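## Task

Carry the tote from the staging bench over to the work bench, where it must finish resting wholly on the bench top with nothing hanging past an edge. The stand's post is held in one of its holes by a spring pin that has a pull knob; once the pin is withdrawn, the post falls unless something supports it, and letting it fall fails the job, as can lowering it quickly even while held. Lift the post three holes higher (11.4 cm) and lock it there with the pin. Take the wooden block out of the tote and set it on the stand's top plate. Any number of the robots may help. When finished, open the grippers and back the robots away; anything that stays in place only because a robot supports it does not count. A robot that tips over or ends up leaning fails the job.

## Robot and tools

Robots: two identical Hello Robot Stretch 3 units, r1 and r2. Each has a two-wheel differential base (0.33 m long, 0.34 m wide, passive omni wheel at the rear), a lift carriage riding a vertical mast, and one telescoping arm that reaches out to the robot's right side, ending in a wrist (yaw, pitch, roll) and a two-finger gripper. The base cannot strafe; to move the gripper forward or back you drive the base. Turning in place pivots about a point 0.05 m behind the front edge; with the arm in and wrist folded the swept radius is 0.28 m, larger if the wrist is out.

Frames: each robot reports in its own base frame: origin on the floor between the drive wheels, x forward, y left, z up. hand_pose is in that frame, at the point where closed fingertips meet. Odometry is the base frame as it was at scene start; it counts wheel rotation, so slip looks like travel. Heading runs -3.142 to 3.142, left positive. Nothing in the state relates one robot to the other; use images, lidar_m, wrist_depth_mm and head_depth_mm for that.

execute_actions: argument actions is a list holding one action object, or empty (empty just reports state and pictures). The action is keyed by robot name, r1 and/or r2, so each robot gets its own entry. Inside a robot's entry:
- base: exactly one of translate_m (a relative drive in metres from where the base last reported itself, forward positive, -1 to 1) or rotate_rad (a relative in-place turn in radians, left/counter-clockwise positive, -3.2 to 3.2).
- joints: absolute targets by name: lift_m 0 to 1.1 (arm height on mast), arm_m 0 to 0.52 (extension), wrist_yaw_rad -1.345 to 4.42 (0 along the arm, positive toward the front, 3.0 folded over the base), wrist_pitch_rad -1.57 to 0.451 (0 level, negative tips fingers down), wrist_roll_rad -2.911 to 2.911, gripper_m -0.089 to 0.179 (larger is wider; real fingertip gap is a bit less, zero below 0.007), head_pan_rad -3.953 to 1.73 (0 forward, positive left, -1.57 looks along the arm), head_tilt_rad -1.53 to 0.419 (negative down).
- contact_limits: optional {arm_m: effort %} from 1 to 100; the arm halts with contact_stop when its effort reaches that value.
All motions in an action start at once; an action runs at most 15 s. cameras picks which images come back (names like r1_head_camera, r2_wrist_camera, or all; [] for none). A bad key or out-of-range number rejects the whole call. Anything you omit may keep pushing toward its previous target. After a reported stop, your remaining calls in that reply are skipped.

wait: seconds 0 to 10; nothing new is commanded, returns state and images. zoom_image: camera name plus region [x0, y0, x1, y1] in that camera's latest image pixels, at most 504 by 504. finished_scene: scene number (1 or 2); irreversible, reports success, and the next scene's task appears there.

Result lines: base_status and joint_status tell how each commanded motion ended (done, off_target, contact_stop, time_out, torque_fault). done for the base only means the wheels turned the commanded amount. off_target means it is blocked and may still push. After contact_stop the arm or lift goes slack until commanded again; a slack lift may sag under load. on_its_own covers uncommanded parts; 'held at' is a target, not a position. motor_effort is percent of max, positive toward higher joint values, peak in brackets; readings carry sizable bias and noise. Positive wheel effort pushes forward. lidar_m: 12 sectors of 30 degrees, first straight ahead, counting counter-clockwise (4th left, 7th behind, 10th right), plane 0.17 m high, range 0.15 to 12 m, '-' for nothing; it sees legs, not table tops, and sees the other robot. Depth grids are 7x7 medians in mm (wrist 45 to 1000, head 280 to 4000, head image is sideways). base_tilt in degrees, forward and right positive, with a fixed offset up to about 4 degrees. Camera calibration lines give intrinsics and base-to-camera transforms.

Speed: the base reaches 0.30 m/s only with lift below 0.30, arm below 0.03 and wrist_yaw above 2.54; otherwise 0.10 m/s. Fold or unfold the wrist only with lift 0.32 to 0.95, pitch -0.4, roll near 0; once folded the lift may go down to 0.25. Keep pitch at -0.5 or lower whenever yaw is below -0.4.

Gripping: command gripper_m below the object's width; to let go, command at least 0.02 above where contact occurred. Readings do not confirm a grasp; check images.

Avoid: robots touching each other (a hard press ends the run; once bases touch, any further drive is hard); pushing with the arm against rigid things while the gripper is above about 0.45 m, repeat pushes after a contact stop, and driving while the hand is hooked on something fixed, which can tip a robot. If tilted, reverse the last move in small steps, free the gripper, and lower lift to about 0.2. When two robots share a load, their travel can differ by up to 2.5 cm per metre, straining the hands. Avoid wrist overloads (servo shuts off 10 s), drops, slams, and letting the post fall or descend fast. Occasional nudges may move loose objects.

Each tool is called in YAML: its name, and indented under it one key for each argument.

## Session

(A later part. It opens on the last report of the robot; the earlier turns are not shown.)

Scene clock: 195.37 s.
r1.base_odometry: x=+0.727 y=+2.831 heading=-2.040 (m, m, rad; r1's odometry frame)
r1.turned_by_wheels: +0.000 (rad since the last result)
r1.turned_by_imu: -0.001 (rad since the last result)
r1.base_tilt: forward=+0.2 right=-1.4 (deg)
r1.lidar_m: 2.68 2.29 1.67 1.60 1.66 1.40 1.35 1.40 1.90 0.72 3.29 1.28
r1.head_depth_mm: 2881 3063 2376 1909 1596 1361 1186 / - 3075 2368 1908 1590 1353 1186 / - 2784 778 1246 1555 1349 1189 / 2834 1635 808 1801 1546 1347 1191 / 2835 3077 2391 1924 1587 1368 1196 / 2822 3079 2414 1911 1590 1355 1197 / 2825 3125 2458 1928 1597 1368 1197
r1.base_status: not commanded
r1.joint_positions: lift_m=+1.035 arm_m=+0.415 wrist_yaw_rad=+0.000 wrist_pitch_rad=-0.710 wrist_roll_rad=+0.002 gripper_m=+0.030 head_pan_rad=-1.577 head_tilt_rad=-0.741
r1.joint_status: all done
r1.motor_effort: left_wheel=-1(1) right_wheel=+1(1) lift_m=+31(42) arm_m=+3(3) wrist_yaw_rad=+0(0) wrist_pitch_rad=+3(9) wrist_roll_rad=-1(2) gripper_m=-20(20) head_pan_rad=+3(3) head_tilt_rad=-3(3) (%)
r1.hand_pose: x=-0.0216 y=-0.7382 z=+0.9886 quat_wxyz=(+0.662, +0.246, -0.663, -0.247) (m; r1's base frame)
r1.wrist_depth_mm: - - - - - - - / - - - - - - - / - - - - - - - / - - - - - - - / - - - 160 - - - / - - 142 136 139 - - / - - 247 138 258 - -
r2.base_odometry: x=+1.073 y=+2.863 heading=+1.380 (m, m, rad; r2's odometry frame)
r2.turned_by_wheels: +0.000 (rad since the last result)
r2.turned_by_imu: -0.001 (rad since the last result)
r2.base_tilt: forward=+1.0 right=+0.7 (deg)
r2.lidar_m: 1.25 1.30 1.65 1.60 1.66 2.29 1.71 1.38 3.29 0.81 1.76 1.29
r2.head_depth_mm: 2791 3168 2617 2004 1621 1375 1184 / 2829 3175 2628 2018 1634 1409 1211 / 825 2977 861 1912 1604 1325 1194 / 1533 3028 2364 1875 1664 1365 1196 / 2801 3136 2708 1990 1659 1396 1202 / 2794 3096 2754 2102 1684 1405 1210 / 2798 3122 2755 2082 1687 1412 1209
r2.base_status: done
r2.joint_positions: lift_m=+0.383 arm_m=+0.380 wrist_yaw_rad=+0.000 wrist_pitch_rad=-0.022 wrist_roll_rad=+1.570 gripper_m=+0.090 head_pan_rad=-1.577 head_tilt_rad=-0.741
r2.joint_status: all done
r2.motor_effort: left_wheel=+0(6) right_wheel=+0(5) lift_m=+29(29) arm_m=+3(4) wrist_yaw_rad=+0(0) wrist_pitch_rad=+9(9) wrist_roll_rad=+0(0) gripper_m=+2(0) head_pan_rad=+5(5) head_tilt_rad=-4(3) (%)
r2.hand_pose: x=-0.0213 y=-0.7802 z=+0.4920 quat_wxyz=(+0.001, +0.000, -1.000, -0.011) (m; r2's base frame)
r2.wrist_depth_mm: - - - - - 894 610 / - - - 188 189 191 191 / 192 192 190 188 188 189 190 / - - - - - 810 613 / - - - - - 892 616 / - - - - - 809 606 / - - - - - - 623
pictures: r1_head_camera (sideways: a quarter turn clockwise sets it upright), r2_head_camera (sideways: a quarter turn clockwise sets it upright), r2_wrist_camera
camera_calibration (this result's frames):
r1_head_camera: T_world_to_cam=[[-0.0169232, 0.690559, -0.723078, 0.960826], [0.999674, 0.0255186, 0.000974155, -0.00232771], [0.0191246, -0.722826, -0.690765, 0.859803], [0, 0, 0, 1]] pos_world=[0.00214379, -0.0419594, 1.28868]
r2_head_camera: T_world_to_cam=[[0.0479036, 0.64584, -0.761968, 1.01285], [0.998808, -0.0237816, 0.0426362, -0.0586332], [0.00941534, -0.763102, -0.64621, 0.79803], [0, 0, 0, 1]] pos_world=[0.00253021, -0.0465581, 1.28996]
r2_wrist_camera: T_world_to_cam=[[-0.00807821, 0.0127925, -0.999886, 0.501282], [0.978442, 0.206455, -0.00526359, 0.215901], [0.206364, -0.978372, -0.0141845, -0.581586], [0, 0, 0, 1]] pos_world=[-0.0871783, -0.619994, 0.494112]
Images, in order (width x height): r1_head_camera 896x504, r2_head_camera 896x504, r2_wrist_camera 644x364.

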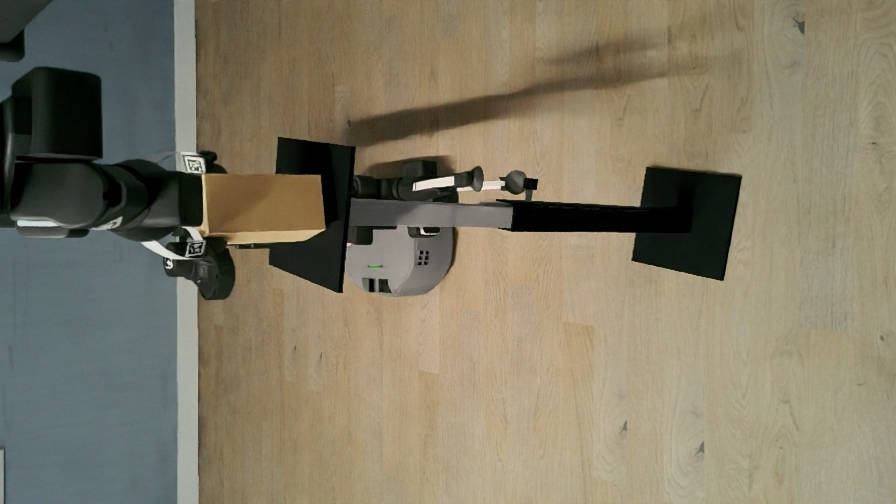

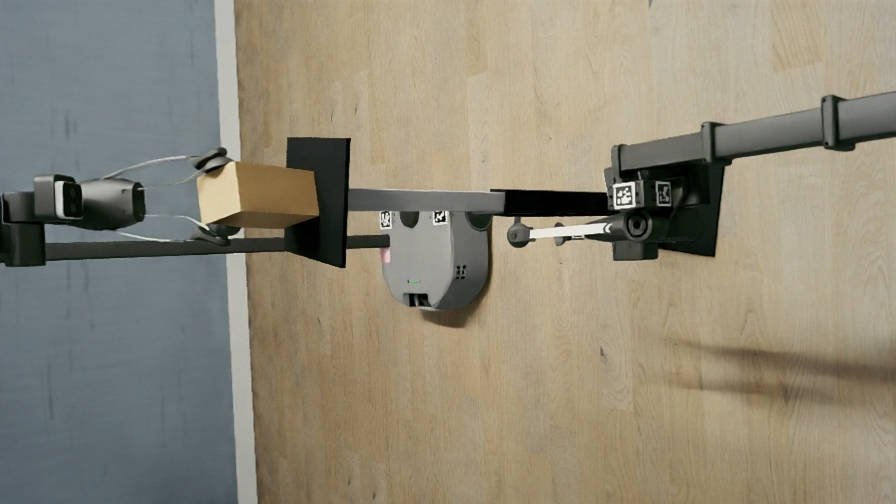

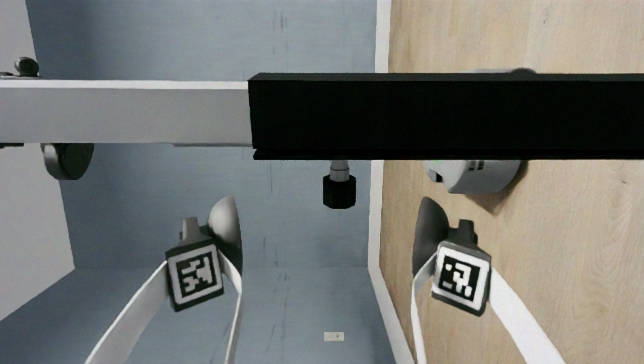

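Landed.

execute_actions:
  actions:
    - {"r1":{"joints":{"gripper_m":0.14}},"r2":{"joints":{"lift_m":0.378,"arm_m":0.43}}}
  cameras: []

execute_actions:
  actions:
    - {"r1":{"joints":{"arm_m":0.2}},"r2":{"joints":{"gripper_m":0.035}}}
  cameras: []

execute_actions:
  actions:
    - {"r1":{"joints":{"lift_m":0.7,"wrist_pitch_rad":0,"gripper_m":0.11}}}
  cameras: ["r1_wrist_camera","r1_head_camera","r2_wrist_camera"]

Scene clock: 202.47 s.
r1.base_odometry: x=+0.727 y=+2.831 heading=-2.040 (m, m, rad; r1's odometry frame)
r1.turned_by_wheels: +0.000 (rad since the last result)
r1.turned_by_imu: -0.001 (rad since the last result)
r1.base_tilt: forward=+0.1 right=-1.4 (deg)
r1.lidar_m: 2.68 2.28 1.66 1.60 1.66 1.40 1.35 1.40 1.91 0.72 3.28 1.28
r1.head_depth_mm: 2845 3067 2357 1880 1575 1361 1188 / - 3082 2400 1903 1582 1361 1179 / - 1757 776 1184 1548 1346 1187 / 2805 1645 806 1799 1552 1351 1190 / 2819 3121 2392 1918 1599 1361 1191 / 2830 3071 2431 1918 1603 1360 1189 / 2875 3109 2403 1932 1587 1367 1195
r1.base_status: not commanded
r1.joint_positions: lift_m=+1.035 arm_m=+0.415 wrist_yaw_rad=+0.000 wrist_pitch_rad=-0.709 wrist_roll_rad=+0.002 gripper_m=+0.140 head_pan_rad=-1.577 head_tilt_rad=-0.741
r1.joint_status: all done
r1.motor_effort: left_wheel=-1(1) right_wheel=+1(1) lift_m=+33(34) arm_m=+3(3) wrist_yaw_rad=+0(0) wrist_pitch_rad=+2(3) wrist_roll_rad=-1(2) gripper_m=+0(91) head_pan_rad=+3(3) head_tilt_rad=-4(3) (%)
r1.hand_pose: x=-0.0216 y=-0.7385 z=+0.9888 quat_wxyz=(+0.663, +0.245, -0.664, -0.246) (m; r1's base frame)
r1.wrist_depth_mm: - - - - - - - / - - - - - - - / - - - - - - - / - - - - - - - / - - - 166 - - - / - - 281 149 286 - - / - - 252 135 248 - -
r2.base_odometry: x=+1.073 y=+2.863 heading=+1.380 (m, m, rad; r2's odometry frame)
r2.turned_by_wheels: +0.000 (rad since the last result)
r2.turned_by_imu: -0.001 (rad since the last result)
r2.base_tilt: forward=+1.0 right=+0.7 (deg)
r2.lidar_m: 1.25 1.30 1.65 1.60 1.66 2.28 1.71 1.38 3.30 0.81 1.76 1.29
r2.head_depth_mm: 2835 3181 2631 2021 1637 1375 1180 / 2772 3096 2651 2017 1638 1390 1217 / 823 3030 863 1912 1648 1346 1194 / 1510 3048 2369 1863 1704 1386 1201 / 2804 3158 2717 1988 1677 1399 1204 / 2778 3115 2769 2069 1684 1406 1211 / 2762 3103 2766 2097 1692 1407 1210
r2.base_status: not commanded
r2.joint_positions: lift_m=+0.378 arm_m=+0.430 wrist_yaw_rad=+0.000 wrist_pitch_rad=-0.022 wrist_roll_rad=+1.570 gripper_m=+0.090 head_pan_rad=-1.577 head_tilt_rad=-0.741
r2.joint_status: all done
r2.motor_effort: left_wheel=-1(0) right_wheel=+0(0) lift_m=+29(30) arm_m=+3(4) wrist_yaw_rad=+0(0) wrist_pitch_rad=+9(9) wrist_roll_rad=+0(0) gripper_m=+1(1) head_pan_rad=+5(4) head_tilt_rad=-4(4) (%)
r2.hand_pose: x=-0.0213 y=-0.8302 z=+0.4870 quat_wxyz=(+0.001, +0.000, -1.000, -0.011) (m; r2's base frame)
r2.wrist_depth_mm: - - - - - 926 609 / 843 152 137 133 133 134 133 / 141 141 138 137 138 138 138 / - - - 171 - 779 559 / - - - - - 891 614 / - - - - - 783 618 / - - - - - 981 617
pictures: none
No camera images: the call's "cameras" was empty. Leave "cameras" out to get every camera's image.

Scene clock: 205.30 s.
r1.base_odometry: x=+0.727 y=+2.831 heading=-2.040 (m, m, rad; r1's odometry frame)
r1.turned_by_wheels: +0.000 (rad since the last result)
r1.turned_by_imu: -0.001 (rad since the last result)
r1.base_tilt: forward=+0.1 right=-1.3 (deg)
r1.lidar_m: 2.67 2.28 1.67 1.60 1.66 1.41 1.35 1.40 1.90 0.72 3.30 1.29
r1.head_depth_mm: - - 2384 1883 1578 1347 1188 / - - 2322 1911 1586 1353 1190 / - - 2055 1192 1551 1347 1183 / 2854 1640 852 1815 1544 1348 1184 / 2852 3057 2408 1938 1590 1365 1191 / 2837 3049 2406 1925 1592 1366 1190 / 2831 3130 2419 1956 1601 1366 1196
r1.base_status: not commanded
r1.joint_positions: lift_m=+1.035 arm_m=+0.200 wrist_yaw_rad=+0.000 wrist_pitch_rad=-0.710 wrist_roll_rad=+0.002 gripper_m=+0.140 head_pan_rad=-1.577 head_tilt_rad=-0.741
r1.joint_status: all done
r1.motor_effort: left_wheel=-1(1) right_wheel=+1(1) lift_m=+34(33) arm_m=-3(5) wrist_yaw_rad=+0(0) wrist_pitch_rad=+3(3) wrist_roll_rad=-2(2) gripper_m=+0(0) head_pan_rad=+2(3) head_tilt_rad=-3(3) (%)
r1.hand_pose: x=-0.0215 y=-0.5239 z=+0.9886 quat_wxyz=(+0.663, +0.246, -0.663, -0.246) (m; r1's base frame)
r1.wrist_depth_mm: - - - - - - - / - - - 269 - - - / - - - 309 - - - / - - - 353 - - - / - - - - - - - / - - - - - - - / - - - - - - -
r2.base_odometry: x=+1.073 y=+2.863 heading=+1.380 (m, m, rad; r2's odometry frame)
r2.turned_by_wheels: +0.000 (rad since the last result)
r2.turned_by_imu: +0.000 (rad since the last result)
r2.base_tilt: forward=+0.9 right=+0.6 (deg)
r2.lidar_m: 1.25 1.29 1.65 1.60 1.66 2.29 1.71 1.38 3.30 0.81 1.76 1.29
r2.head_depth_mm: 2775 3161 2636 2024 1632 1371 1186 / 2783 3126 2630 2029 1653 1382 1217 / 2710 3015 865 1921 1650 1351 1197 / 2687 3017 2380 1870 1695 1382 1197 / 2788 3089 2726 1994 1674 1406 1200 / 2757 3127 2742 2078 1687 1406 1205 / 2780 3130 2767 2091 1695 1410 1211
r2.base_status: not commanded
r2.joint_positions: lift_m=+0.378 arm_m=+0.430 wrist_yaw_rad=+0.000 wrist_pitch_rad=-0.022 wrist_roll_rad=+1.570 gripper_m=+0.035 head_pan_rad=-1.577 head_tilt_rad=-0.741
r2.joint_status: all done
r2.motor_effort: left_wheel=+0(0) right_wheel=+0(0) lift_m=+29(28) arm_m=+4(3) wrist_yaw_rad=+0(0) wrist_pitch_rad=+9(9) wrist_roll_rad=+0(0) gripper_m=+0(81) head_pan_rad=+4(5) head_tilt_rad=-3(4) (%)
r2.hand_pose: x=-0.0213 y=-0.8302 z=+0.4870 quat_wxyz=(+0.001, +0.000, -1.000, -0.011) (m; r2's base frame)
r2.wrist_depth_mm: - - - - - 918 616 / 864 152 137 133 133 134 134 / 142 142 139 137 138 139 139 / - - - 168 - 765 551 / - - - - - 918 601 / - - - - - 922 613 / - - - - - 865 606
pictures: none
No camera images: the call's "cameras" was empty. Leave "cameras" out to get every camera's image.

Scene clock: 209.17 s.
r1.base_odometry: x=+0.727 y=+2.831 heading=-2.040 (m, m, rad; r1's odometry frame)
r1.turned_by_wheels: +0.000 (rad since the last result)
r1.turned_by_imu: -0.001 (rad since the last result)
r1.base_tilt: forward=+0.1 right=-1.3 (deg)
r1.lidar_m: 2.68 2.28 1.66 1.60 1.66 1.41 1.35 1.40 1.91 0.72 3.29 1.28
r1.head_depth_mm: 2868 3087 2370 1889 1623 - - / 2834 3059 2399 1913 - 1325 1188 / 2803 3028 778 1185 - 1319 1180 / 2771 1638 811 1814 1558 1348 1189 / 2854 3095 2421 1912 1592 1360 1192 / 2831 3112 2419 1928 1588 1355 1197 / 2864 3089 2419 1962 1581 1363 1188
r1.base_status: not commanded
r1.joint_positions: lift_m=+0.700 arm_m=+0.200 wrist_yaw_rad=+0.000 wrist_pitch_rad=-0.023 wrist_roll_rad=+0.002 gripper_m=+0.110 head_pan_rad=-1.577 head_tilt_rad=-0.741
r1.joint_status: all done
r1.motor_effort: left_wheel=-1(1) right_wheel=+1(1) lift_m=+34(34) arm_m=-3(3) wrist_yaw_rad=+0(0) wrist_pitch_rad=+7(6) wrist_roll_rad=-2(1) gripper_m=+0(91) head_pan_rad=+3(2) head_tilt_rad=-3(3) (%)
r1.hand_pose: x=-0.0214 y=-0.6009 z=+0.8088 quat_wxyz=(+0.707, +0.009, -0.708, -0.008) (m; r1's base frame)
r1.wrist_depth_mm: - - - 209 - - - / - - - 215 - - - / - - - 225 - - - / - - - - - - - / - - - - - - - / - - - 588 - - - / - - - 512 - - -
r2.base_odometry: x=+1.073 y=+2.863 heading=+1.380 (m, m, rad; r2's odometry frame)
r2.turned_by_wheels: +0.000 (rad since the last result)
r2.turned_by_imu: -0.001 (rad since the last result)
r2.base_tilt: forward=+0.9 right=+0.7 (deg)
r2.lidar_m: 1.25 1.30 1.65 1.60 1.65 2.28 1.72 1.38 3.30 0.81 1.77 1.29
r2.head_depth_mm: 2803 3180 2642 2015 1630 1373 1184 / 2802 3150 2611 2037 1648 1379 1206 / 2819 3018 861 1902 1662 1356 1194 / 2676 1363 2364 1863 1713 1375 1202 / 2726 3131 2720 2017 1676 1403 1204 / 2786 3105 2732 2092 1672 1407 1211 / 2756 3100 2764 2089 1688 1409 1213
r2.base_status: not commanded
r2.joint_positions: lift_m=+0.378 arm_m=+0.430 wrist_yaw_rad=+0.000 wrist_pitch_rad=-0.022 wrist_roll_rad=+1.570 gripper_m=+0.035 head_pan_rad=-1.577 head_tilt_rad=-0.741
r2.joint_status: not commanded
r2.motor_effort: left_wheel=+0(0) right_wheel=+0(0) lift_m=+29(28) arm_m=+3(3) wrist_yaw_rad=-1(0) wrist_pitch_rad=+9(9) wrist_roll_rad=+0(0) gripper_m=+1(0) head_pan_rad=+4(5) head_tilt_rad=-5(4) (%)
r2.hand_pose: x=-0.0213 y=-0.8302 z=+0.4870 quat_wxyz=(+0.001, +0.000, -1.000, -0.011) (m; r2's base frame)
r2.wrist_depth_mm: - - - - - 907 609 / 624 152 137 132 133 134 134 / 142 142 139 138 138 139 139 / - - - 168 - 776 557 / - - - - - 893 611 / - - - - - 936 601 / - - - - - 856 607
pictures: r1_head_camera (sideways: a quarter turn clockwise sets it upright), r1_wrist_camera, r2_wrist_camera
camera_calibration (this result's frames):
r1_head_camera: T_world_to_cam=[[-0.0169235, 0.690559, -0.723078, 0.960826], [0.999674, 0.0255189, 0.000974162, -0.00232772], [0.0191249, -0.722826, -0.690766, 0.859803], [0, 0, 0, 1]] pos_world=[0.0021438, -0.0419594, 1.28868]
r1_wrist_camera: T_world_to_cam=[[-0.99804, 0.0394461, -0.0485767, 0.0403272], [0.055879, 0.212418, -0.97558, 0.950107], [-0.0281643, -0.976382, -0.214205, -0.250268], [0, 0, 0, 1]] pos_world=[-0.0198915, -0.447768, 0.875256]
r2_wrist_camera: T_world_to_cam=[[-0.00807784, 0.0127925, -0.999886, 0.496919], [0.978442, 0.206455, -0.00526323, 0.226197], [0.206364, -0.978373, -0.0141845, -0.630576], [0, 0, 0, 1]] pos_world=[-0.0871783, -0.669995, 0.489108]
Images, in order (width x height): r1_head_camera 896x504, r1_wrist_camera 644x364, r2_wrist_camera 644x364.

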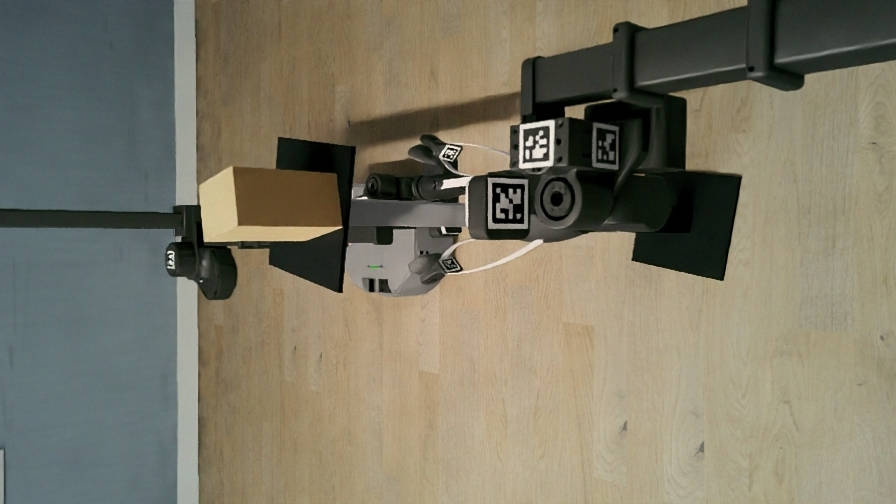

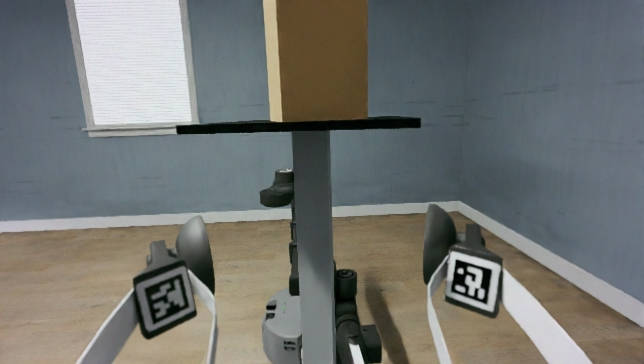

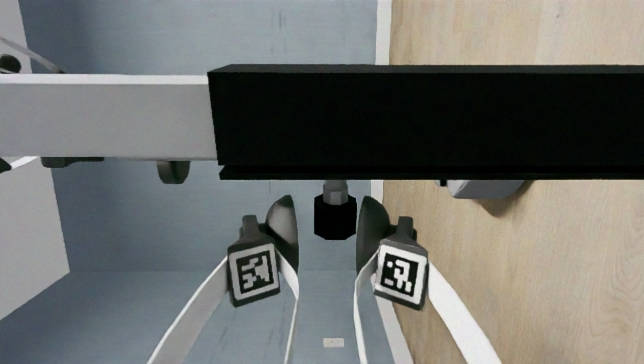

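execute_actions:
  actions:
    - {"r1":{"joints":{"arm_m":0.335}},"r2":{"joints":{"arm_m":0.438}}}
  cameras: []

execute_actions:
  actions:
    - {"r1":{"joints":{"lift_m":0.72,"gripper_m":0.055}},"r2":{"joints":{"gripper_m":-0.03}}}
  cameras: ["r1_wrist_camera","r2_head_camera","r2_wrist_camera"]

Scene clock: 215.73 s.
r1.base_odometry: x=+0.727 y=+2.831 heading=-2.040 (m, m, rad; r1's odometry frame)
r1.turned_by_wheels: +0.000 (rad since the last result)
r1.turned_by_imu: -0.001 (rad since the last result)
r1.base_tilt: forward=+0.2 right=-1.2 (deg)
r1.lidar_m: 2.67 2.28 1.67 1.60 1.66 1.40 1.35 1.40 1.91 0.72 3.29 1.28
r1.head_depth_mm: 2834 3057 2396 1901 1608 - - / 2805 3053 2380 2068 1551 1341 1184 / 2808 3005 750 - 1526 1339 1190 / 2815 1645 780 1832 1569 1352 1188 / 2824 3039 2421 1906 1589 1372 1189 / 2853 3103 2422 1915 1589 1362 1193 / 2855 3079 2417 1933 1608 1359 1193
r1.base_status: not commanded
r1.joint_positions: lift_m=+0.700 arm_m=+0.335 wrist_yaw_rad=+0.000 wrist_pitch_rad=-0.023 wrist_roll_rad=+0.002 gripper_m=+0.110 head_pan_rad=-1.577 head_tilt_rad=-0.741
r1.joint_status: all done
r1.motor_effort: left_wheel=-1(1) right_wheel=+1(1) lift_m=+34(34) arm_m=+3(3) wrist_yaw_rad=+0(0) wrist_pitch_rad=+7(7) wrist_roll_rad=-1(2) gripper_m=+0(0) head_pan_rad=+2(2) head_tilt_rad=-2(2) (%)
r1.hand_pose: x=-0.0214 y=-0.7353 z=+0.8090 quat_wxyz=(+0.707, +0.008, -0.708, -0.008) (m; r1's base frame)
r1.wrist_depth_mm: - - - 81 87 - - / - - - 84 90 - - / - 134 82 80 76 73 72 / - - - 148 - - - / - - - 153 - - - / - - - 160 - - - / - - - 165 - - -
r2.base_odometry: x=+1.073 y=+2.863 heading=+1.380 (m, m, rad; r2's odometry frame)
r2.turned_by_wheels: +0.000 (rad since the last result)
r2.turned_by_imu: -0.001 (rad since the last result)
r2.base_tilt: forward=+0.9 right=+0.6 (deg)
r2.lidar_m: 1.25 1.30 1.65 1.60 1.66 2.28 1.71 1.38 3.28 0.81 1.76 1.29
r2.head_depth_mm: 2831 3168 2618 2014 1630 1371 1180 / 2808 3139 2622 2032 1642 1376 1212 / 2793 3018 864 1912 1658 1354 1195 / 2653 1341 1985 1861 1714 1379 1199 / 2727 3099 2693 2020 1670 1399 1207 / 2785 3081 2743 2066 1673 1406 1202 / 2776 3112 2761 2098 1681 1420 1210
r2.base_status: not commanded
r2.joint_positions: lift_m=+0.378 arm_m=+0.438 wrist_yaw_rad=+0.000 wrist_pitch_rad=-0.022 wrist_roll_rad=+1.570 gripper_m=+0.035 head_pan_rad=-1.577 head_tilt_rad=-0.741
r2.joint_status: all done
r2.motor_effort: left_wheel=+0(1) right_wheel=+0(0) lift_m=+29(29) arm_m=+3(4) wrist_yaw_rad=+0(0) wrist_pitch_rad=+9(9) wrist_roll_rad=+0(0) gripper_m=+0(0) head_pan_rad=+5(5) head_tilt_rad=-3(4) (%)
r2.hand_pose: x=-0.0213 y=-0.8382 z=+0.4870 quat_wxyz=(+0.001, +0.000, -1.000, -0.011) (m; r2's base frame)
r2.wrist_depth_mm: - - - - - 910 611 / 850 140 125 125 126 125 127 / 133 133 130 130 130 130 131 / - - - 143 144 144 145 / - - - 162 - 911 608 / - - - - - 915 615 / - - - - - 868 612
pictures: none
No camera images: the call's "cameras" was empty. Leave "cameras" out to get every camera's image.

Scene clock: 216.87 s.
r1.base_odometry: x=+0.727 y=+2.831 heading=-2.040 (m, m, rad; r1's odometry frame)
r1.turned_by_wheels: +0.000 (rad since the last result)
r1.turned_by_imu: +0.000 (rad since the last result)
r1.base_tilt: forward=+0.1 right=-1.4 (deg)
r1.lidar_m: 2.68 2.28 1.66 1.60 1.66 1.40 1.35 1.40 1.91 0.72 3.29 1.29
r1.head_depth_mm: 2809 3052 2367 1902 1604 - - / 2803 3089 2412 - 1545 1330 1188 / 2821 3038 750 - 1500 1347 1184 / 2811 1643 780 1824 1563 1342 1194 / 2834 3098 2400 1924 1602 1356 1201 / 2877 3063 2415 1917 1597 1361 1186 / 2855 3092 2423 1922 1601 1366 1189
r1.base_status: not commanded
r1.joint_positions: lift_m=+0.720 arm_m=+0.335 wrist_yaw_rad=+0.000 wrist_pitch_rad=-0.023 wrist_roll_rad=+0.002 gripper_m=+0.055 head_pan_rad=-1.577 head_tilt_rad=-0.741
r1.joint_status: all done
r1.motor_effort: left_wheel=-1(1) right_wheel=+1(1) lift_m=+46(48) arm_m=+3(3) wrist_yaw_rad=+0(0) wrist_pitch_rad=+7(7) wrist_roll_rad=-2(2) gripper_m=+0(89) head_pan_rad=+3(3) head_tilt_rad=-4(4) (%)
r1.hand_pose: x=-0.0214 y=-0.7353 z=+0.8286 quat_wxyz=(+0.707, +0.008, -0.708, -0.008) (m; r1's base frame)
r1.wrist_depth_mm: - - - 81 87 - - / - - - 84 90 - - / - - - 87 93 - - / - 127 105 89 95 107 - / - - 85 82 79 77 - / - - - 160 - - - / - - - 164 - - -
r2.base_odometry: x=+1.073 y=+2.863 heading=+1.380 (m, m, rad; r2's odometry frame)
r2.turned_by_wheels: +0.000 (rad since the last result)
r2.turned_by_imu: +0.000 (rad since the last result)
r2.base_tilt: forward=+0.9 right=+0.7 (deg)
r2.lidar_m: 1.25 1.30 1.66 1.60 1.66 2.29 1.71 1.38 3.29 0.81 1.76 1.29
r2.head_depth_mm: 2841 3184 2653 2008 1634 1376 1180 / 2836 3164 2617 2026 1641 1382 1217 / 2799 3039 864 1911 1647 1356 1194 / 2691 1214 2387 1874 1708 1393 1198 / 2773 3131 2751 1997 1672 1396 1205 / 2811 3093 2732 2084 1677 1404 1206 / 2766 3087 2755 2102 1682 1416 1211
r2.base_status: not commanded
r2.joint_positions: lift_m=+0.378 arm_m=+0.438 wrist_yaw_rad=+0.002 wrist_pitch_rad=-0.032 wrist_roll_rad=+1.571 gripper_m=-0.029 head_pan_rad=-1.577 head_tilt_rad=-0.741
r2.joint_status: all done
r2.motor_effort: left_wheel=+0(0) right_wheel=+0(0) lift_m=+30(30) arm_m=+3(4) wrist_yaw_rad=-2(2) wrist_pitch_rad=+14(15) wrist_roll_rad=-1(1) gripper_m=-22(95) head_pan_rad=+5(5) head_tilt_rad=-3(4) (%)
r2.hand_pose: x=-0.0208 y=-0.8379 z=+0.4845 quat_wxyz=(+0.000, +0.001, -1.000, -0.016) (m; r2's base frame)
r2.wrist_depth_mm: - - - - - 880 602 / 827 135 124 125 126 127 128 / 132 133 129 130 131 131 133 / - - - 141 142 735 552 / - - - 159 - 884 614 / - - - - - 893 611 / - - - - - 835 605
pictures: r1_wrist_camera, r2_head_camera (sideways: a quarter turn clockwise sets it upright), r2_wrist_camera
camera_calibration (this result's frames):
r1_wrist_camera: T_world_to_cam=[[-0.998039, 0.0394559, -0.0486, 0.046606], [0.0558874, 0.211845, -0.975704, 0.997631], [-0.0282016, -0.976507, -0.213634, -0.377819], [0, 0, 0, 1]] pos_world=[-0.0198955, -0.582124, 0.894943]
r2_head_camera: T_world_to_cam=[[0.0479036, 0.64584, -0.761968, 1.01285], [0.998808, -0.0237816, 0.0426362, -0.0586332], [0.00941534, -0.763102, -0.64621, 0.79803], [0, 0, 0, 1]] pos_world=[0.00253021, -0.0465581, 1.28996]
r2_wrist_camera: T_world_to_cam=[[-0.0065269, 0.0224976, -0.999726, 0.502587], [0.978072, 0.208258, -0.00169894, 0.22709], [0.208163, -0.977815, -0.0233635, -0.633307], [0, 0, 0, 1]] pos_world=[-0.0869991, -0.677857, 0.488038]
Images, in order (width x height): r1_wrist_camera 644x364, r2_head_camera 896x504, r2_wrist_camera 644x364.

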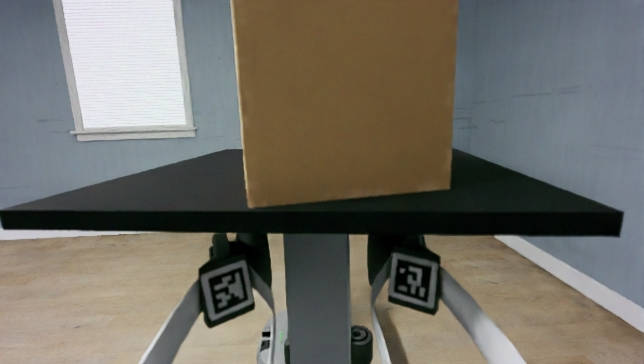

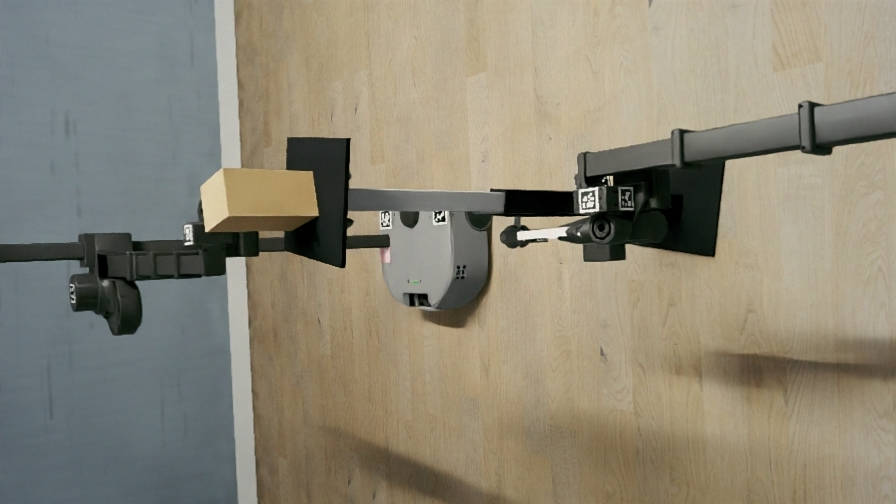

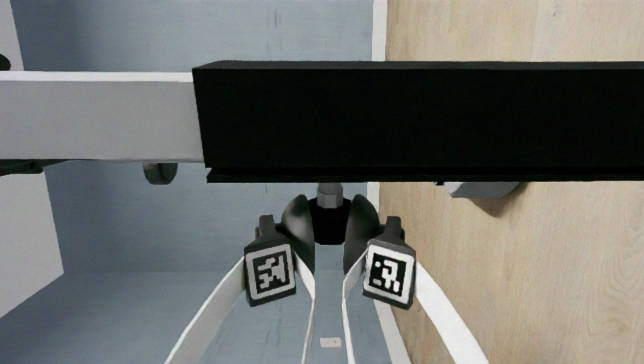

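Support the plate from beneath with the fingers as a fork.

execute_actions:
  actions:
    - {"r1":{"joints":{"lift_m":0.735,"arm_m":0.342}},"r2":{"joints":{"lift_m":0.374}}}
  cameras: ["r1_wrist_camera"]

Scene clock: 220.57 s.
r1.base_odometry: x=+0.727 y=+2.831 heading=-2.040 (m, m, rad; r1's odometry frame)
r1.turned_by_wheels: +0.000 (rad since the last result)
r1.turned_by_imu: -0.001 (rad since the last result)
r1.base_tilt: forward=+0.2 right=-1.3 (deg)
r1.lidar_m: 2.67 2.28 1.66 1.60 1.66 1.40 1.35 1.40 1.90 0.72 3.29 1.29
r1.head_depth_mm: 2767 3045 2383 1975 1615 - - / 2819 3050 2384 - 1572 1341 1185 / 2798 3008 742 - 1552 1350 1191 / 2779 1632 798 1825 1557 1348 1188 / 2855 3107 2378 1914 1602 1362 1194 / 2875 3067 2436 1921 1585 1365 1189 / 2838 3068 2406 1939 1605 1364 1192
r1.base_status: not commanded
r1.joint_positions: lift_m=+0.735 arm_m=+0.342 wrist_yaw_rad=+0.000 wrist_pitch_rad=-0.023 wrist_roll_rad=+0.002 gripper_m=+0.055 head_pan_rad=-1.577 head_tilt_rad=-0.741
r1.joint_status: all done
r1.motor_effort: left_wheel=-1(1) right_wheel=+1(1) lift_m=+46(48) arm_m=+3(2) wrist_yaw_rad=+0(0) wrist_pitch_rad=+7(7) wrist_roll_rad=-2(2) gripper_m=+0(0) head_pan_rad=+2(3) head_tilt_rad=-4(4) (%)
r1.hand_pose: x=-0.0214 y=-0.7423 z=+0.8436 quat_wxyz=(+0.707, +0.008, -0.708, -0.008) (m; r1's base frame)
r1.wrist_depth_mm: - - 72 75 80 - - / - - - 77 83 - - / - - - 79 86 - - / - - 152 82 88 - - / - 113 101 85 90 102 - / - 85 81 79 76 73 71 / - - - 157 - - -
r2.base_odometry: x=+1.073 y=+2.863 heading=+1.380 (m, m, rad; r2's odometry frame)
r2.turned_by_wheels: +0.000 (rad since the last result)
r2.turned_by_imu: -0.001 (rad since the last result)
r2.base_tilt: forward=+0.9 right=+0.6 (deg)
r2.lidar_m: 1.25 1.30 1.65 1.60 1.66 2.29 1.71 1.38 3.30 0.81 1.76 1.29
r2.head_depth_mm: 2801 3118 2617 1997 1633 1377 1189 / 2811 3144 2685 2025 1633 1379 1201 / 2815 3022 863 1908 1650 1356 1194 / 2678 1208 2346 1868 1710 1379 1196 / 2702 3092 2742 1988 1671 1396 1196 / 2749 3138 2755 2074 1679 1403 1212 / 2787 3098 2777 2090 1693 1412 1218
r2.base_status: not commanded
r2.joint_positions: lift_m=+0.374 arm_m=+0.438 wrist_yaw_rad=+0.002 wrist_pitch_rad=-0.023 wrist_roll_rad=+1.571 gripper_m=-0.029 head_pan_rad=-1.577 head_tilt_rad=-0.741
r2.joint_status: all done
r2.motor_effort: left_wheel=+0(0) right_wheel=-1(1) lift_m=+29(28) arm_m=+3(3) wrist_yaw_rad=-2(2) wrist_pitch_rad=+10(14) wrist_roll_rad=-1(1) gripper_m=-20(21) head_pan_rad=+5(4) head_tilt_rad=-4(3) (%)
r2.hand_pose: x=-0.0208 y=-0.8382 z=+0.4827 quat_wxyz=(+0.000, +0.001, -1.000, -0.012) (m; r2's base frame)
r2.wrist_depth_mm: - - - - - 875 615 / 841 135 124 125 125 126 126 / 133 134 129 129 130 131 131 / - - 148 141 142 142 142 / - - - 158 - 914 602 / - - - - - 874 604 / - - - - - 910 610
pictures: r1_wrist_camera
camera_calibration (this result's frames):
r1_wrist_camera: T_world_to_cam=[[-0.998039, 0.0394552, -0.0486005, 0.0476107], [0.0558874, 0.211834, -0.975706, 1.01374], [-0.0282015, -0.976509, -0.213623, -0.381457], [0, 0, 0, 1]] pos_world=[-0.0198954, -0.589118, 0.909935]
Images, in order (width x height): r1_wrist_camera 644x364.

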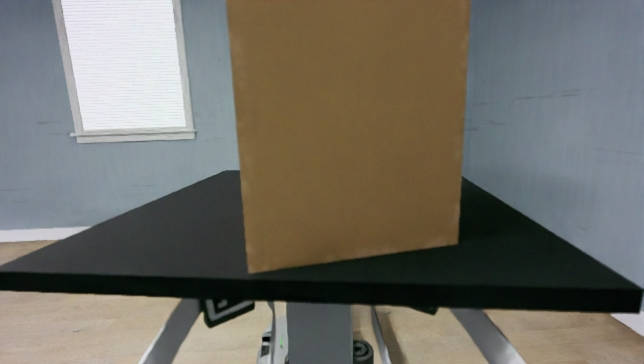

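execute_actions:
  actions:
    - {"r1":{"joints":{"lift_m":0.75,"gripper_m":-0.01}}}
  cameras: ["r1_wrist_camera"]

execute_actions:
  actions:
    - {"r2":{"base":{"translate_m":0.02}}}
  cameras: ["r2_wrist_camera","r2_head_camera"]

Scene clock: 225.87 s.
r1.base_odometry: x=+0.727 y=+2.831 heading=-2.040 (m, m, rad; r1's odometry frame)
r1.turned_by_wheels: +0.000 (rad since the last result)
r1.turned_by_imu: -0.001 (rad since the last result)
r1.base_tilt: forward=+0.2 right=-1.3 (deg)
r1.lidar_m: 2.67 2.28 1.67 1.60 1.66 1.40 1.35 1.40 1.90 0.72 3.28 1.28
r1.head_depth_mm: 2832 3049 2376 1952 - - - / 2853 3063 2493 - 1585 1359 1187 / 2797 2993 731 - 1541 1347 1195 / 2779 1645 806 1807 1558 1351 1190 / 2823 3052 2439 1918 1592 1368 1195 / 2809 3069 2422 1934 1598 1357 1197 / 2869 3109 2430 1926 1600 1361 1198
r1.base_status: not commanded
r1.joint_positions: lift_m=+0.750 arm_m=+0.342 wrist_yaw_rad=+0.003 wrist_pitch_rad=-0.070 wrist_roll_rad=+0.002 gripper_m=-0.009 head_pan_rad=-1.577 head_tilt_rad=-0.741
r1.joint_status: all done
r1.motor_effort: left_wheel=+0(3) right_wheel=-1(5) lift_m=+53(53) arm_m=-2(3) wrist_yaw_rad=-3(6) wrist_pitch_rad=+20(22) wrist_roll_rad=-2(2) gripper_m=-23(100) head_pan_rad=+2(3) head_tilt_rad=-2(3) (%)
r1.hand_pose: x=-0.0207 y=-0.7411 z=+0.8464 quat_wxyz=(+0.706, +0.026, -0.707, -0.024) (m; r1's base frame)
r1.wrist_depth_mm: - - 68 70 75 - - / - - - 73 78 - - / - - - 76 81 - - / - - 156 79 85 - - / - 121 110 82 89 112 - / 93 87 82 83 83 82 86 / - - - 158 - 74 71
r2.base_odometry: x=+1.073 y=+2.863 heading=+1.380 (m, m, rad; r2's odometry frame)
r2.turned_by_wheels: +0.000 (rad since the last result)
r2.turned_by_imu: -0.001 (rad since the last result)
r2.base_tilt: forward=+1.0 right=+0.7 (deg)
r2.lidar_m: 1.25 1.30 1.66 1.60 1.66 2.29 1.71 1.38 3.30 0.81 1.76 1.29
r2.head_depth_mm: 2818 3133 2645 2018 1634 1369 1184 / 2773 3156 2630 2031 1641 1380 1206 / 2805 3058 862 1910 1650 1357 1195 / 2665 1197 2357 1875 1710 1379 1195 / 2712 3147 2731 2005 1660 1399 1200 / 2758 3116 2741 2101 1678 1409 1208 / 2762 3133 2779 2101 1697 1417 1210
r2.base_status: not commanded
r2.joint_positions: lift_m=+0.374 arm_m=+0.438 wrist_yaw_rad=+0.002 wrist_pitch_rad=-0.023 wrist_roll_rad=+1.571 gripper_m=-0.029 head_pan_rad=-1.577 head_tilt_rad=-0.741
r2.joint_status: not commanded
r2.motor_effort: left_wheel=+0(0) right_wheel=-1(1) lift_m=+28(28) arm_m=+3(3) wrist_yaw_rad=-2(2) wrist_pitch_rad=+10(10) wrist_roll_rad=-1(1) gripper_m=-20(20) head_pan_rad=+5(4) head_tilt_rad=-4(4) (%)
r2.hand_pose: x=-0.0208 y=-0.8382 z=+0.4827 quat_wxyz=(+0.000, +0.001, -1.000, -0.012) (m; r2's base frame)
r2.wrist_depth_mm: - - - - - 907 614 / 833 136 124 125 125 126 127 / 133 134 129 129 130 131 131 / - - 148 141 141 142 142 / - - - 158 - 883 607 / - - - - - 883 607 / - - - - - 894 613
pictures: r1_wrist_camera
camera_calibration (this result's frames):
r1_wrist_camera: T_world_to_cam=[[-0.998147, 0.0389787, -0.0467153, 0.0464413], [0.0552057, 0.257507, -0.964698, 1.04074], [-0.0255732, -0.96549, -0.259182, -0.33293], [0, 0, 0, 1]] pos_world=[-0.0196138, -0.591249, 0.919884]
Images, in order (width x height): r1_wrist_camera 644x364.

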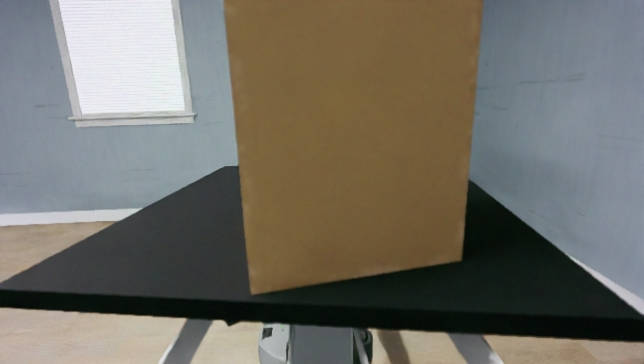

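Scene clock: 226.87 s.
r1.base_odometry: x=+0.727 y=+2.831 heading=-2.040 (m, m, rad; r1's odometry frame)
r1.turned_by_wheels: +0.000 (rad since the last result)
r1.turned_by_imu: +0.000 (rad since the last result)
r1.base_tilt: forward=+0.2 right=-1.2 (deg)
r1.lidar_m: 2.68 2.28 1.66 1.60 1.66 1.40 1.35 1.40 1.91 0.72 3.30 1.28
r1.head_depth_mm: 2810 3023 2416 1962 - - - / 2828 3072 2489 - 1587 1349 1185 / 2778 3018 733 - 1502 1352 1186 / 2791 1660 809 1830 1535 1347 1188 / 2840 3103 2399 1913 1593 1352 1195 / 2833 3065 2395 1906 1602 1362 1191 / 2853 3095 2425 1902 1601 1364 1207
r1.base_status: not commanded
r1.joint_positions: lift_m=+0.750 arm_m=+0.342 wrist_yaw_rad=+0.003 wrist_pitch_rad=-0.070 wrist_roll_rad=+0.002 gripper_m=-0.006 head_pan_rad=-1.577 head_tilt_rad=-0.741
r1.joint_status: not commanded
r1.motor_effort: left_wheel=+0(0) right_wheel=-2(2) lift_m=+53(53) arm_m=-2(2) wrist_yaw_rad=-3(3) wrist_pitch_rad=+20(20) wrist_roll_rad=-2(1) gripper_m=-22(24) head_pan_rad=+2(2) head_tilt_rad=-3(3) (%)
r1.hand_pose: x=-0.0207 y=-0.7411 z=+0.8464 quat_wxyz=(+0.706, +0.026, -0.707, -0.024) (m; r1's base frame)
r1.wrist_depth_mm: - - 68 70 75 - - / - - - 73 78 - - / - - - 76 81 - - / - - 156 79 85 - - / - 121 110 82 89 112 - / 93 87 81 83 83 82 86 / - - - 158 - 74 71
r2.base_odometry: x=+1.076 y=+2.883 heading=+1.379 (m, m, rad; r2's odometry frame)
r2.turned_by_wheels: -0.001 (rad since the last result)
r2.turned_by_imu: -0.002 (rad since the last result)
r2.base_tilt: forward=+0.9 right=+0.6 (deg)
r2.lidar_m: 1.23 1.28 1.66 1.59 1.66 2.28 1.72 1.39 3.27 0.82 1.73 1.27
r2.head_depth_mm: 2838 3143 2643 2018 1645 1372 1183 / 2841 3111 2619 2010 1637 1380 1202 / 2795 2961 862 1849 1703 1353 1196 / 1454 1717 2455 1867 1711 1380 1201 / 2707 3116 2724 2015 1678 1401 1204 / 2779 3107 2722 2087 1681 1404 1207 / 2764 3119 2786 2093 1690 1415 1216
r2.base_status: done
r2.joint_positions: lift_m=+0.374 arm_m=+0.438 wrist_yaw_rad=-0.048 wrist_pitch_rad=-0.023 wrist_roll_rad=+1.571 gripper_m=-0.029 head_pan_rad=-1.577 head_tilt_rad=-0.741
r2.joint_status: not commanded
r2.on_its_own: left_wheel is at rest, and its effort (-30) is outside its rest range (-18 to +18); right_wheel is at rest, and its effort (+33) is outside its rest range (-18 to +18); wrist_yaw_rad is at rest, and its effort (+39) is outside its rest range (-12 to +12)
r2.motor_effort: left_wheel=-30(31) right_wheel=+33(34) lift_m=+29(29) arm_m=+3(3) wrist_yaw_rad=+39(38) wrist_pitch_rad=+10(10) wrist_roll_rad=-1(1) gripper_m=-20(20) head_pan_rad=+5(5) head_tilt_rad=-3(5) (%)
r2.hand_pose: x=-0.0335 y=-0.8379 z=+0.4828 quat_wxyz=(+0.000, -0.024, -1.000, -0.012) (m; r2's base frame)
r2.wrist_depth_mm: - - - - - 900 606 / 133 133 126 126 127 128 128 / 138 138 134 133 134 135 135 / - - - 161 - 767 575 / - - - 160 - 920 605 / - - - - - 896 614 / - - - - - 887 609
pictures: r2_head_camera (sideways: a quarter turn clockwise sets it upright), r2_wrist_camera
camera_calibration (this result's frames):
r2_head_camera: T_world_to_cam=[[0.0479035, 0.645841, -0.761968, 1.01285], [0.998808, -0.0237815, 0.0426362, -0.0586332], [0.00941543, -0.763102, -0.64621, 0.798031], [0, 0, 0, 1]] pos_world=[0.00253021, -0.0465581, 1.28996]
r2_wrist_camera: T_world_to_cam=[[-0.00580671, 0.0141645, -0.999883, 0.493882], [0.987199, 0.159457, -0.00347414, 0.199759], [0.159389, -0.987103, -0.0149091, -0.644191], [0, 0, 0, 1]] pos_world=[-0.0916569, -0.674732, 0.484914]
Images, in order (width x height): r2_head_camera 896x504, r2_wrist_camera 644x364.

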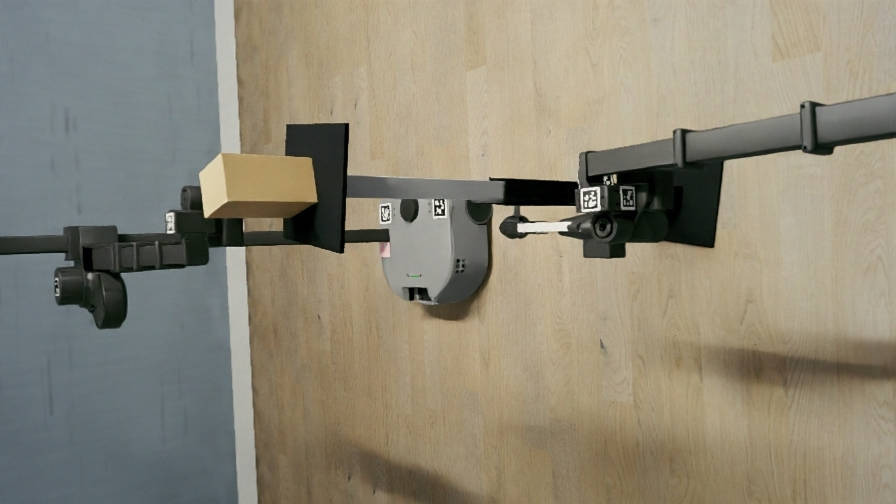

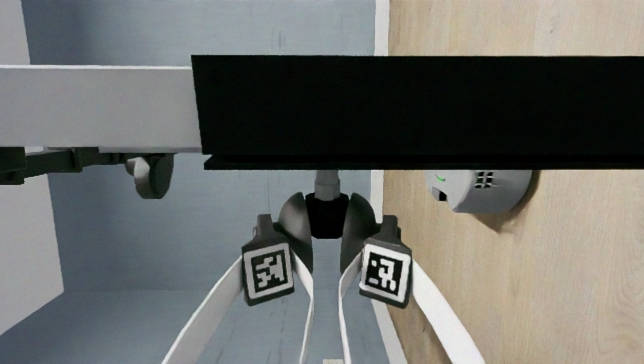

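execute_actions:
  actions:
    - {"r1":{"joints":{"lift_m":0.757}},"r2":{"base":{"translate_m":0.008}}}
  cameras: ["r2_wrist_camera"]

Scene clock: 235.70 s.
r1.base_odometry: x=+0.727 y=+2.831 heading=-2.040 (m, m, rad; r1's odometry frame)
r1.turned_by_wheels: +0.000 (rad since the last result)
r1.turned_by_imu: -0.001 (rad since the last result)
r1.base_tilt: forward=+0.0 right=-1.2 (deg)
r1.lidar_m: 2.66 2.28 1.66 1.60 1.66 1.40 1.35 1.40 1.91 0.72 3.30 1.29
r1.head_depth_mm: 2852 3057 2402 1951 - - 1185 / 2874 3026 2469 - 1595 1353 1186 / 2813 2924 730 - 1525 1345 1190 / 2755 1669 807 1834 1539 1350 1185 / 2830 3096 2425 1911 1590 1372 1188 / 2862 3108 2426 1927 1586 1359 1193 / 2860 3090 2426 1930 1604 1368 1193
r1.base_status: not commanded
r1.joint_positions: lift_m=+0.756 arm_m=+0.342 wrist_yaw_rad=+0.003 wrist_pitch_rad=-0.092 wrist_roll_rad=+0.002 gripper_m=-0.006 head_pan_rad=-1.577 head_tilt_rad=-0.741
r1.joint_status: all done
r1.motor_effort: left_wheel=+1(0) right_wheel=-2(2) lift_m=+58(58) arm_m=-3(3) wrist_yaw_rad=-3(3) wrist_pitch_rad=+27(27) wrist_roll_rad=-2(2) gripper_m=-22(22) head_pan_rad=+2(3) head_tilt_rad=-2(4) (%)
r1.hand_pose: x=-0.0207 y=-0.7403 z=+0.8477 quat_wxyz=(+0.706, +0.034, -0.707, -0.032) (m; r1's base frame)
r1.wrist_depth_mm: - - 67 69 73 - - / - - 69 71 77 - - / - - - 75 80 - - / - - 156 78 84 - - / - 124 113 82 89 115 - / 99 90 85 84 87 85 - / - - - 159 77 74 72
r2.base_odometry: x=+1.078 y=+2.891 heading=+1.378 (m, m, rad; r2's odometry frame)
r2.turned_by_wheels: -0.001 (rad since the last result)
r2.turned_by_imu: -0.001 (rad since the last result)
r2.base_tilt: forward=+1.0 right=+0.7 (deg)
r2.lidar_m: 1.22 1.27 1.65 1.60 1.66 2.28 1.72 1.41 3.30 0.82 1.73 1.27
r2.head_depth_mm: 2810 3147 2637 2029 1636 1368 1187 / 2788 3118 2524 2028 1634 1391 1202 / 2764 2948 862 1849 1661 1354 1200 / 1464 3014 2463 1863 1705 1388 1200 / 2730 3157 2714 2012 1673 1398 1202 / 2790 3075 2742 2087 1693 1412 1209 / 2759 3080 2777 2091 1691 1410 1209
r2.base_status: done
r2.joint_positions: lift_m=+0.374 arm_m=+0.438 wrist_yaw_rad=-0.088 wrist_pitch_rad=-0.023 wrist_roll_rad=+1.571 gripper_m=-0.029 head_pan_rad=-1.577 head_tilt_rad=-0.741
r2.joint_status: not commanded
r2.on_its_own: wrist_yaw_rad is held at -0.065, not at your +0.000, by its stall guard, which is still easing
r2.motor_effort: left_wheel=-15(17) right_wheel=+16(17) lift_m=+29(29) arm_m=+3(3) wrist_yaw_rad=+19(19) wrist_pitch_rad=+10(9) wrist_roll_rad=-1(1) gripper_m=-19(19) head_pan_rad=+5(4) head_tilt_rad=-3(4) (%)
r2.hand_pose: x=-0.0437 y=-0.8373 z=+0.4829 quat_wxyz=(+0.000, -0.044, -0.999, -0.012) (m; r2's base frame)
r2.wrist_depth_mm: - - - - - 898 614 / - 136 131 132 132 132 133 / 140 140 136 136 137 137 138 / 665 982 - - - 732 574 / - - - 161 - 842 598 / - - - - - 878 608 / - - - - - 888 607
pictures: r2_wrist_camera
camera_calibration (this result's frames):
r2_wrist_camera: T_world_to_cam=[[-0.00527439, 0.0139407, -0.999889, 0.493766], [0.992786, 0.119846, -0.003566, 0.176849], [0.119782, -0.992695, -0.0144722, -0.648524], [0, 0, 0, 1]] pos_world=[-0.0952875, -0.671864, 0.484956]
Images, in order (width x height): r2_wrist_camera 644x364.

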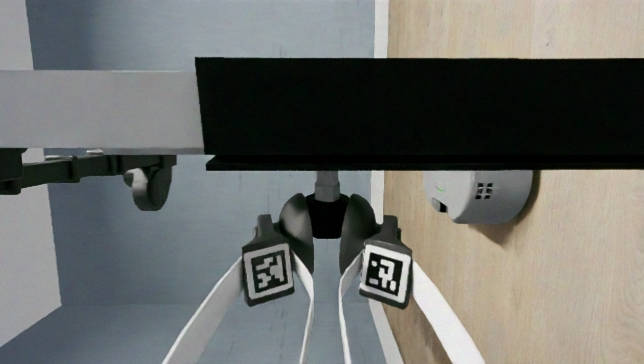

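execute_actions:
  actions:
    - {"r2":{"joints":{"wrist_yaw_rad":0.01}}}
  cameras: ["r2_wrist_camera"]

execute_actions:
  actions:
    - {"r1":{"joints":{"lift_m":0.77}}}
  cameras: ["r2_wrist_camera"]

Scene clock: 240.70 s.
r1.base_odometry: x=+0.727 y=+2.831 heading=-2.040 (m, m, rad; r1's odometry frame)
r1.turned_by_wheels: +0.000 (rad since the last result)
r1.turned_by_imu: -0.001 (rad since the last result)
r1.base_tilt: forward=+0.0 right=-1.3 (deg)
r1.lidar_m: 2.67 2.28 1.66 1.60 1.66 1.40 1.35 1.40 1.91 0.72 3.30 1.29
r1.head_depth_mm: 2801 3061 2358 1951 - - 1191 / 2840 3055 2486 - 1603 1357 1188 / 2768 2906 729 - 1521 1341 1187 / 2832 1669 809 1842 1549 1353 1181 / 2840 3062 2401 1898 1592 1357 1189 / 2807 3138 2415 1926 1593 1363 1191 / 2861 3046 2396 1915 1601 1365 1196
r1.base_status: not commanded
r1.joint_positions: lift_m=+0.756 arm_m=+0.342 wrist_yaw_rad=+0.003 wrist_pitch_rad=-0.092 wrist_roll_rad=+0.002 gripper_m=-0.006 head_pan_rad=-1.577 head_tilt_rad=-0.741
r1.joint_status: not commanded
r1.motor_effort: left_wheel=+0(0) right_wheel=-2(2) lift_m=+58(58) arm_m=-3(3) wrist_yaw_rad=-3(3) wrist_pitch_rad=+27(26) wrist_roll_rad=-1(2) gripper_m=-22(22) head_pan_rad=+3(3) head_tilt_rad=-4(3) (%)
r1.hand_pose: x=-0.0207 y=-0.7403 z=+0.8477 quat_wxyz=(+0.706, +0.034, -0.707, -0.032) (m; r1's base frame)
r1.wrist_depth_mm: - - 67 69 73 - - / - - 69 72 77 - - / - - - 75 80 - - / - - 157 78 84 - - / - 124 113 82 88 115 - / 99 90 85 84 87 86 - / - - - 158 77 74 72
r2.base_odometry: x=+1.078 y=+2.891 heading=+1.378 (m, m, rad; r2's odometry frame)
r2.turned_by_wheels: +0.000 (rad since the last result)
r2.turned_by_imu: -0.001 (rad since the last result)
r2.base_tilt: forward=+0.9 right=+0.6 (deg)
r2.lidar_m: 1.22 1.27 1.65 1.60 1.66 2.29 1.72 1.40 3.30 0.82 1.73 1.26
r2.head_depth_mm: 2827 3139 2629 2000 1616 1375 1179 / 2834 3153 2534 2021 1644 1380 1205 / 2826 2972 860 1853 1645 1357 1195 / 1471 2974 2481 1868 1698 1380 1201 / 2717 3133 2739 1998 1668 1401 1205 / 2791 3124 2721 2087 1680 1403 1211 / 2750 3124 2759 2088 1684 1415 1206
r2.base_status: not commanded
r2.joint_positions: lift_m=+0.374 arm_m=+0.438 wrist_yaw_rad=-0.026 wrist_pitch_rad=-0.022 wrist_roll_rad=+1.571 gripper_m=-0.029 head_pan_rad=-1.577 head_tilt_rad=-0.741
r2.joint_status: wrist_yaw_rad off_target (ended at -0.026, target +0.010)
r2.on_its_own: left_wheel is at rest, and its effort (-22) is outside its rest range (-18 to +18); right_wheel is at rest, and its effort (+23) is outside its rest range (-18 to +18); wrist_yaw_rad is at rest, and its effort (+29) is outside its rest range (-12 to +12)
r2.motor_effort: left_wheel=-22(27) right_wheel=+23(32) lift_m=+28(29) arm_m=+3(3) wrist_yaw_rad=+29(44) wrist_pitch_rad=+10(9) wrist_roll_rad=-1(1) gripper_m=-18(19) head_pan_rad=+5(5) head_tilt_rad=-4(3) (%)
r2.hand_pose: x=-0.0279 y=-0.8382 z=+0.4829 quat_wxyz=(+0.000, -0.013, -1.000, -0.012) (m; r2's base frame)
r2.wrist_depth_mm: - - 122 122 123 123 124 / 132 131 127 127 127 129 129 / 649 742 134 135 135 136 136 / - - - 161 - 756 617 / - - - - - 899 610 / - - - - - 899 598 / - - - - - 892 599
pictures: r2_wrist_camera
camera_calibration (this result's frames):
r2_wrist_camera: T_world_to_cam=[[-0.00613526, 0.0133277, -0.999892, 0.493392], [0.983445, 0.181172, -0.00361948, 0.212405], [0.181104, -0.983361, -0.0142186, -0.641909], [0, 0, 0, 1]] pos_world=[-0.0896094, -0.676286, 0.484981]
Images, in order (width x height): r2_wrist_camera 644x364.

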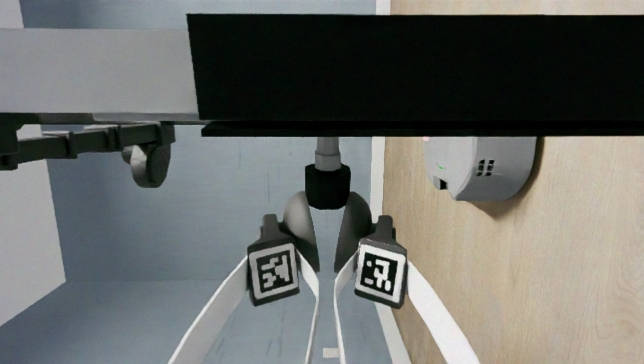

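Scene clock: 241.97 s.
r1.base_odometry: x=+0.727 y=+2.831 heading=-2.040 (m, m, rad; r1's odometry frame)
r1.turned_by_wheels: +0.000 (rad since the last result)
r1.turned_by_imu: +0.000 (rad since the last result)
r1.base_tilt: forward=+0.1 right=-1.3 (deg)
r1.lidar_m: 2.67 2.29 1.66 1.60 1.66 1.41 1.35 1.40 1.91 0.72 3.29 1.28
r1.head_depth_mm: 2780 3016 2361 1934 - - 1182 / 2805 3068 2584 - 1578 1345 1183 / 2817 2924 715 1453 1511 1343 1188 / 2893 1657 820 1813 1560 1355 1189 / 2838 3085 2387 1914 1589 1367 1194 / 2817 3084 2408 1895 1594 1362 1204 / 2885 3058 2454 1922 1583 1354 1194
r1.base_status: not commanded
r1.joint_positions: lift_m=+0.769 arm_m=+0.342 wrist_yaw_rad=+0.003 wrist_pitch_rad=-0.129 wrist_roll_rad=+0.002 gripper_m=-0.006 head_pan_rad=-1.577 head_tilt_rad=-0.741
r1.joint_status: all done
r1.on_its_own: wrist_pitch_rad is at rest, and its effort (+38) is outside its rest range (-20 to +32)
r1.motor_effort: left_wheel=+1(1) right_wheel=-3(3) lift_m=+63(62) arm_m=-4(4) wrist_yaw_rad=-3(3) wrist_pitch_rad=+38(38) wrist_roll_rad=-2(1) gripper_m=-22(21) head_pan_rad=+2(2) head_tilt_rad=-3(3) (%)
r1.hand_pose: x=-0.0207 y=-0.7384 z=+0.8512 quat_wxyz=(+0.705, +0.047, -0.706, -0.045) (m; r1's base frame)
r1.wrist_depth_mm: - - 65 67 72 - - / - - 68 70 75 - - / - - - 74 79 - - / - - 157 77 84 - - / - 127 117 82 89 120 - / 107 95 90 85 91 91 - / - - 84 81 78 76 74
r2.base_odometry: x=+1.078 y=+2.891 heading=+1.379 (m, m, rad; r2's odometry frame)
r2.turned_by_wheels: +0.001 (rad since the last result)
r2.turned_by_imu: +0.001 (rad since the last result)
r2.base_tilt: forward=+1.0 right=+0.6 (deg)
r2.lidar_m: 1.22 1.27 1.65 1.59 1.66 2.28 1.72 1.41 3.28 0.82 1.72 1.27
r2.head_depth_mm: 2825 3146 2607 2018 1642 1372 1179 / 2825 3163 2527 2018 1638 1374 1202 / 2805 1008 858 1858 1656 1352 1195 / 1450 2948 2482 1873 1704 1379 1202 / 2780 3144 2727 1998 1677 1395 1208 / 2751 3129 2779 2079 1694 1410 1210 / 2756 3083 2740 2088 1699 1410 1211
r2.base_status: not commanded
r2.joint_positions: lift_m=+0.374 arm_m=+0.438 wrist_yaw_rad=-0.041 wrist_pitch_rad=-0.022 wrist_roll_rad=+1.571 gripper_m=-0.029 head_pan_rad=-1.577 head_tilt_rad=-0.741
r2.joint_status: not commanded
r2.on_its_own: wrist_yaw_rad is held at -0.043, not at your +0.010, by its stall guard, which is not easing now
r2.motor_effort: left_wheel=+0(21) right_wheel=-1(23) lift_m=+28(29) arm_m=+3(3) wrist_yaw_rad=-2(29) wrist_pitch_rad=+10(9) wrist_roll_rad=-1(1) gripper_m=-18(18) head_pan_rad=+5(4) head_tilt_rad=-4(3) (%)
r2.hand_pose: x=-0.0318 y=-0.8380 z=+0.4829 quat_wxyz=(+0.000, -0.020, -1.000, -0.012) (m; r2's base frame)
r2.wrist_depth_mm: - - 124 125 125 125 126 / 132 132 128 128 129 129 130 / 731 773 137 137 138 138 139 / - - - 161 - 760 605 / - - - - - 899 610 / - - - - - 906 599 / - - - - - 922 611
pictures: r2_wrist_camera
camera_calibration (this result's frames):
r2_wrist_camera: T_world_to_cam=[[-0.00593179, 0.0134441, -0.999892, 0.493464], [0.986069, 0.1663, -0.00361378, 0.203795], [0.166234, -0.985983, -0.0142433, -0.643742], [0, 0, 0, 1]] pos_world=[-0.0910166, -0.675244, 0.484978]
Images, in order (width x height): r2_wrist_camera 644x364.

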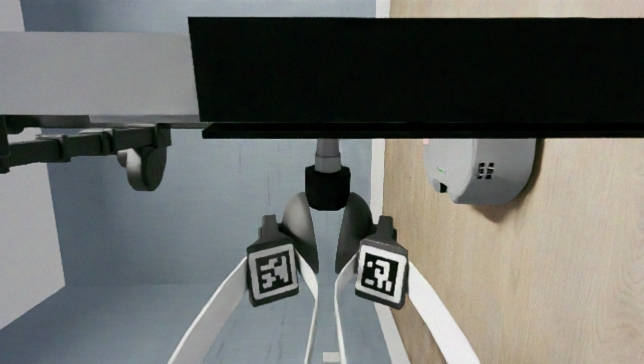

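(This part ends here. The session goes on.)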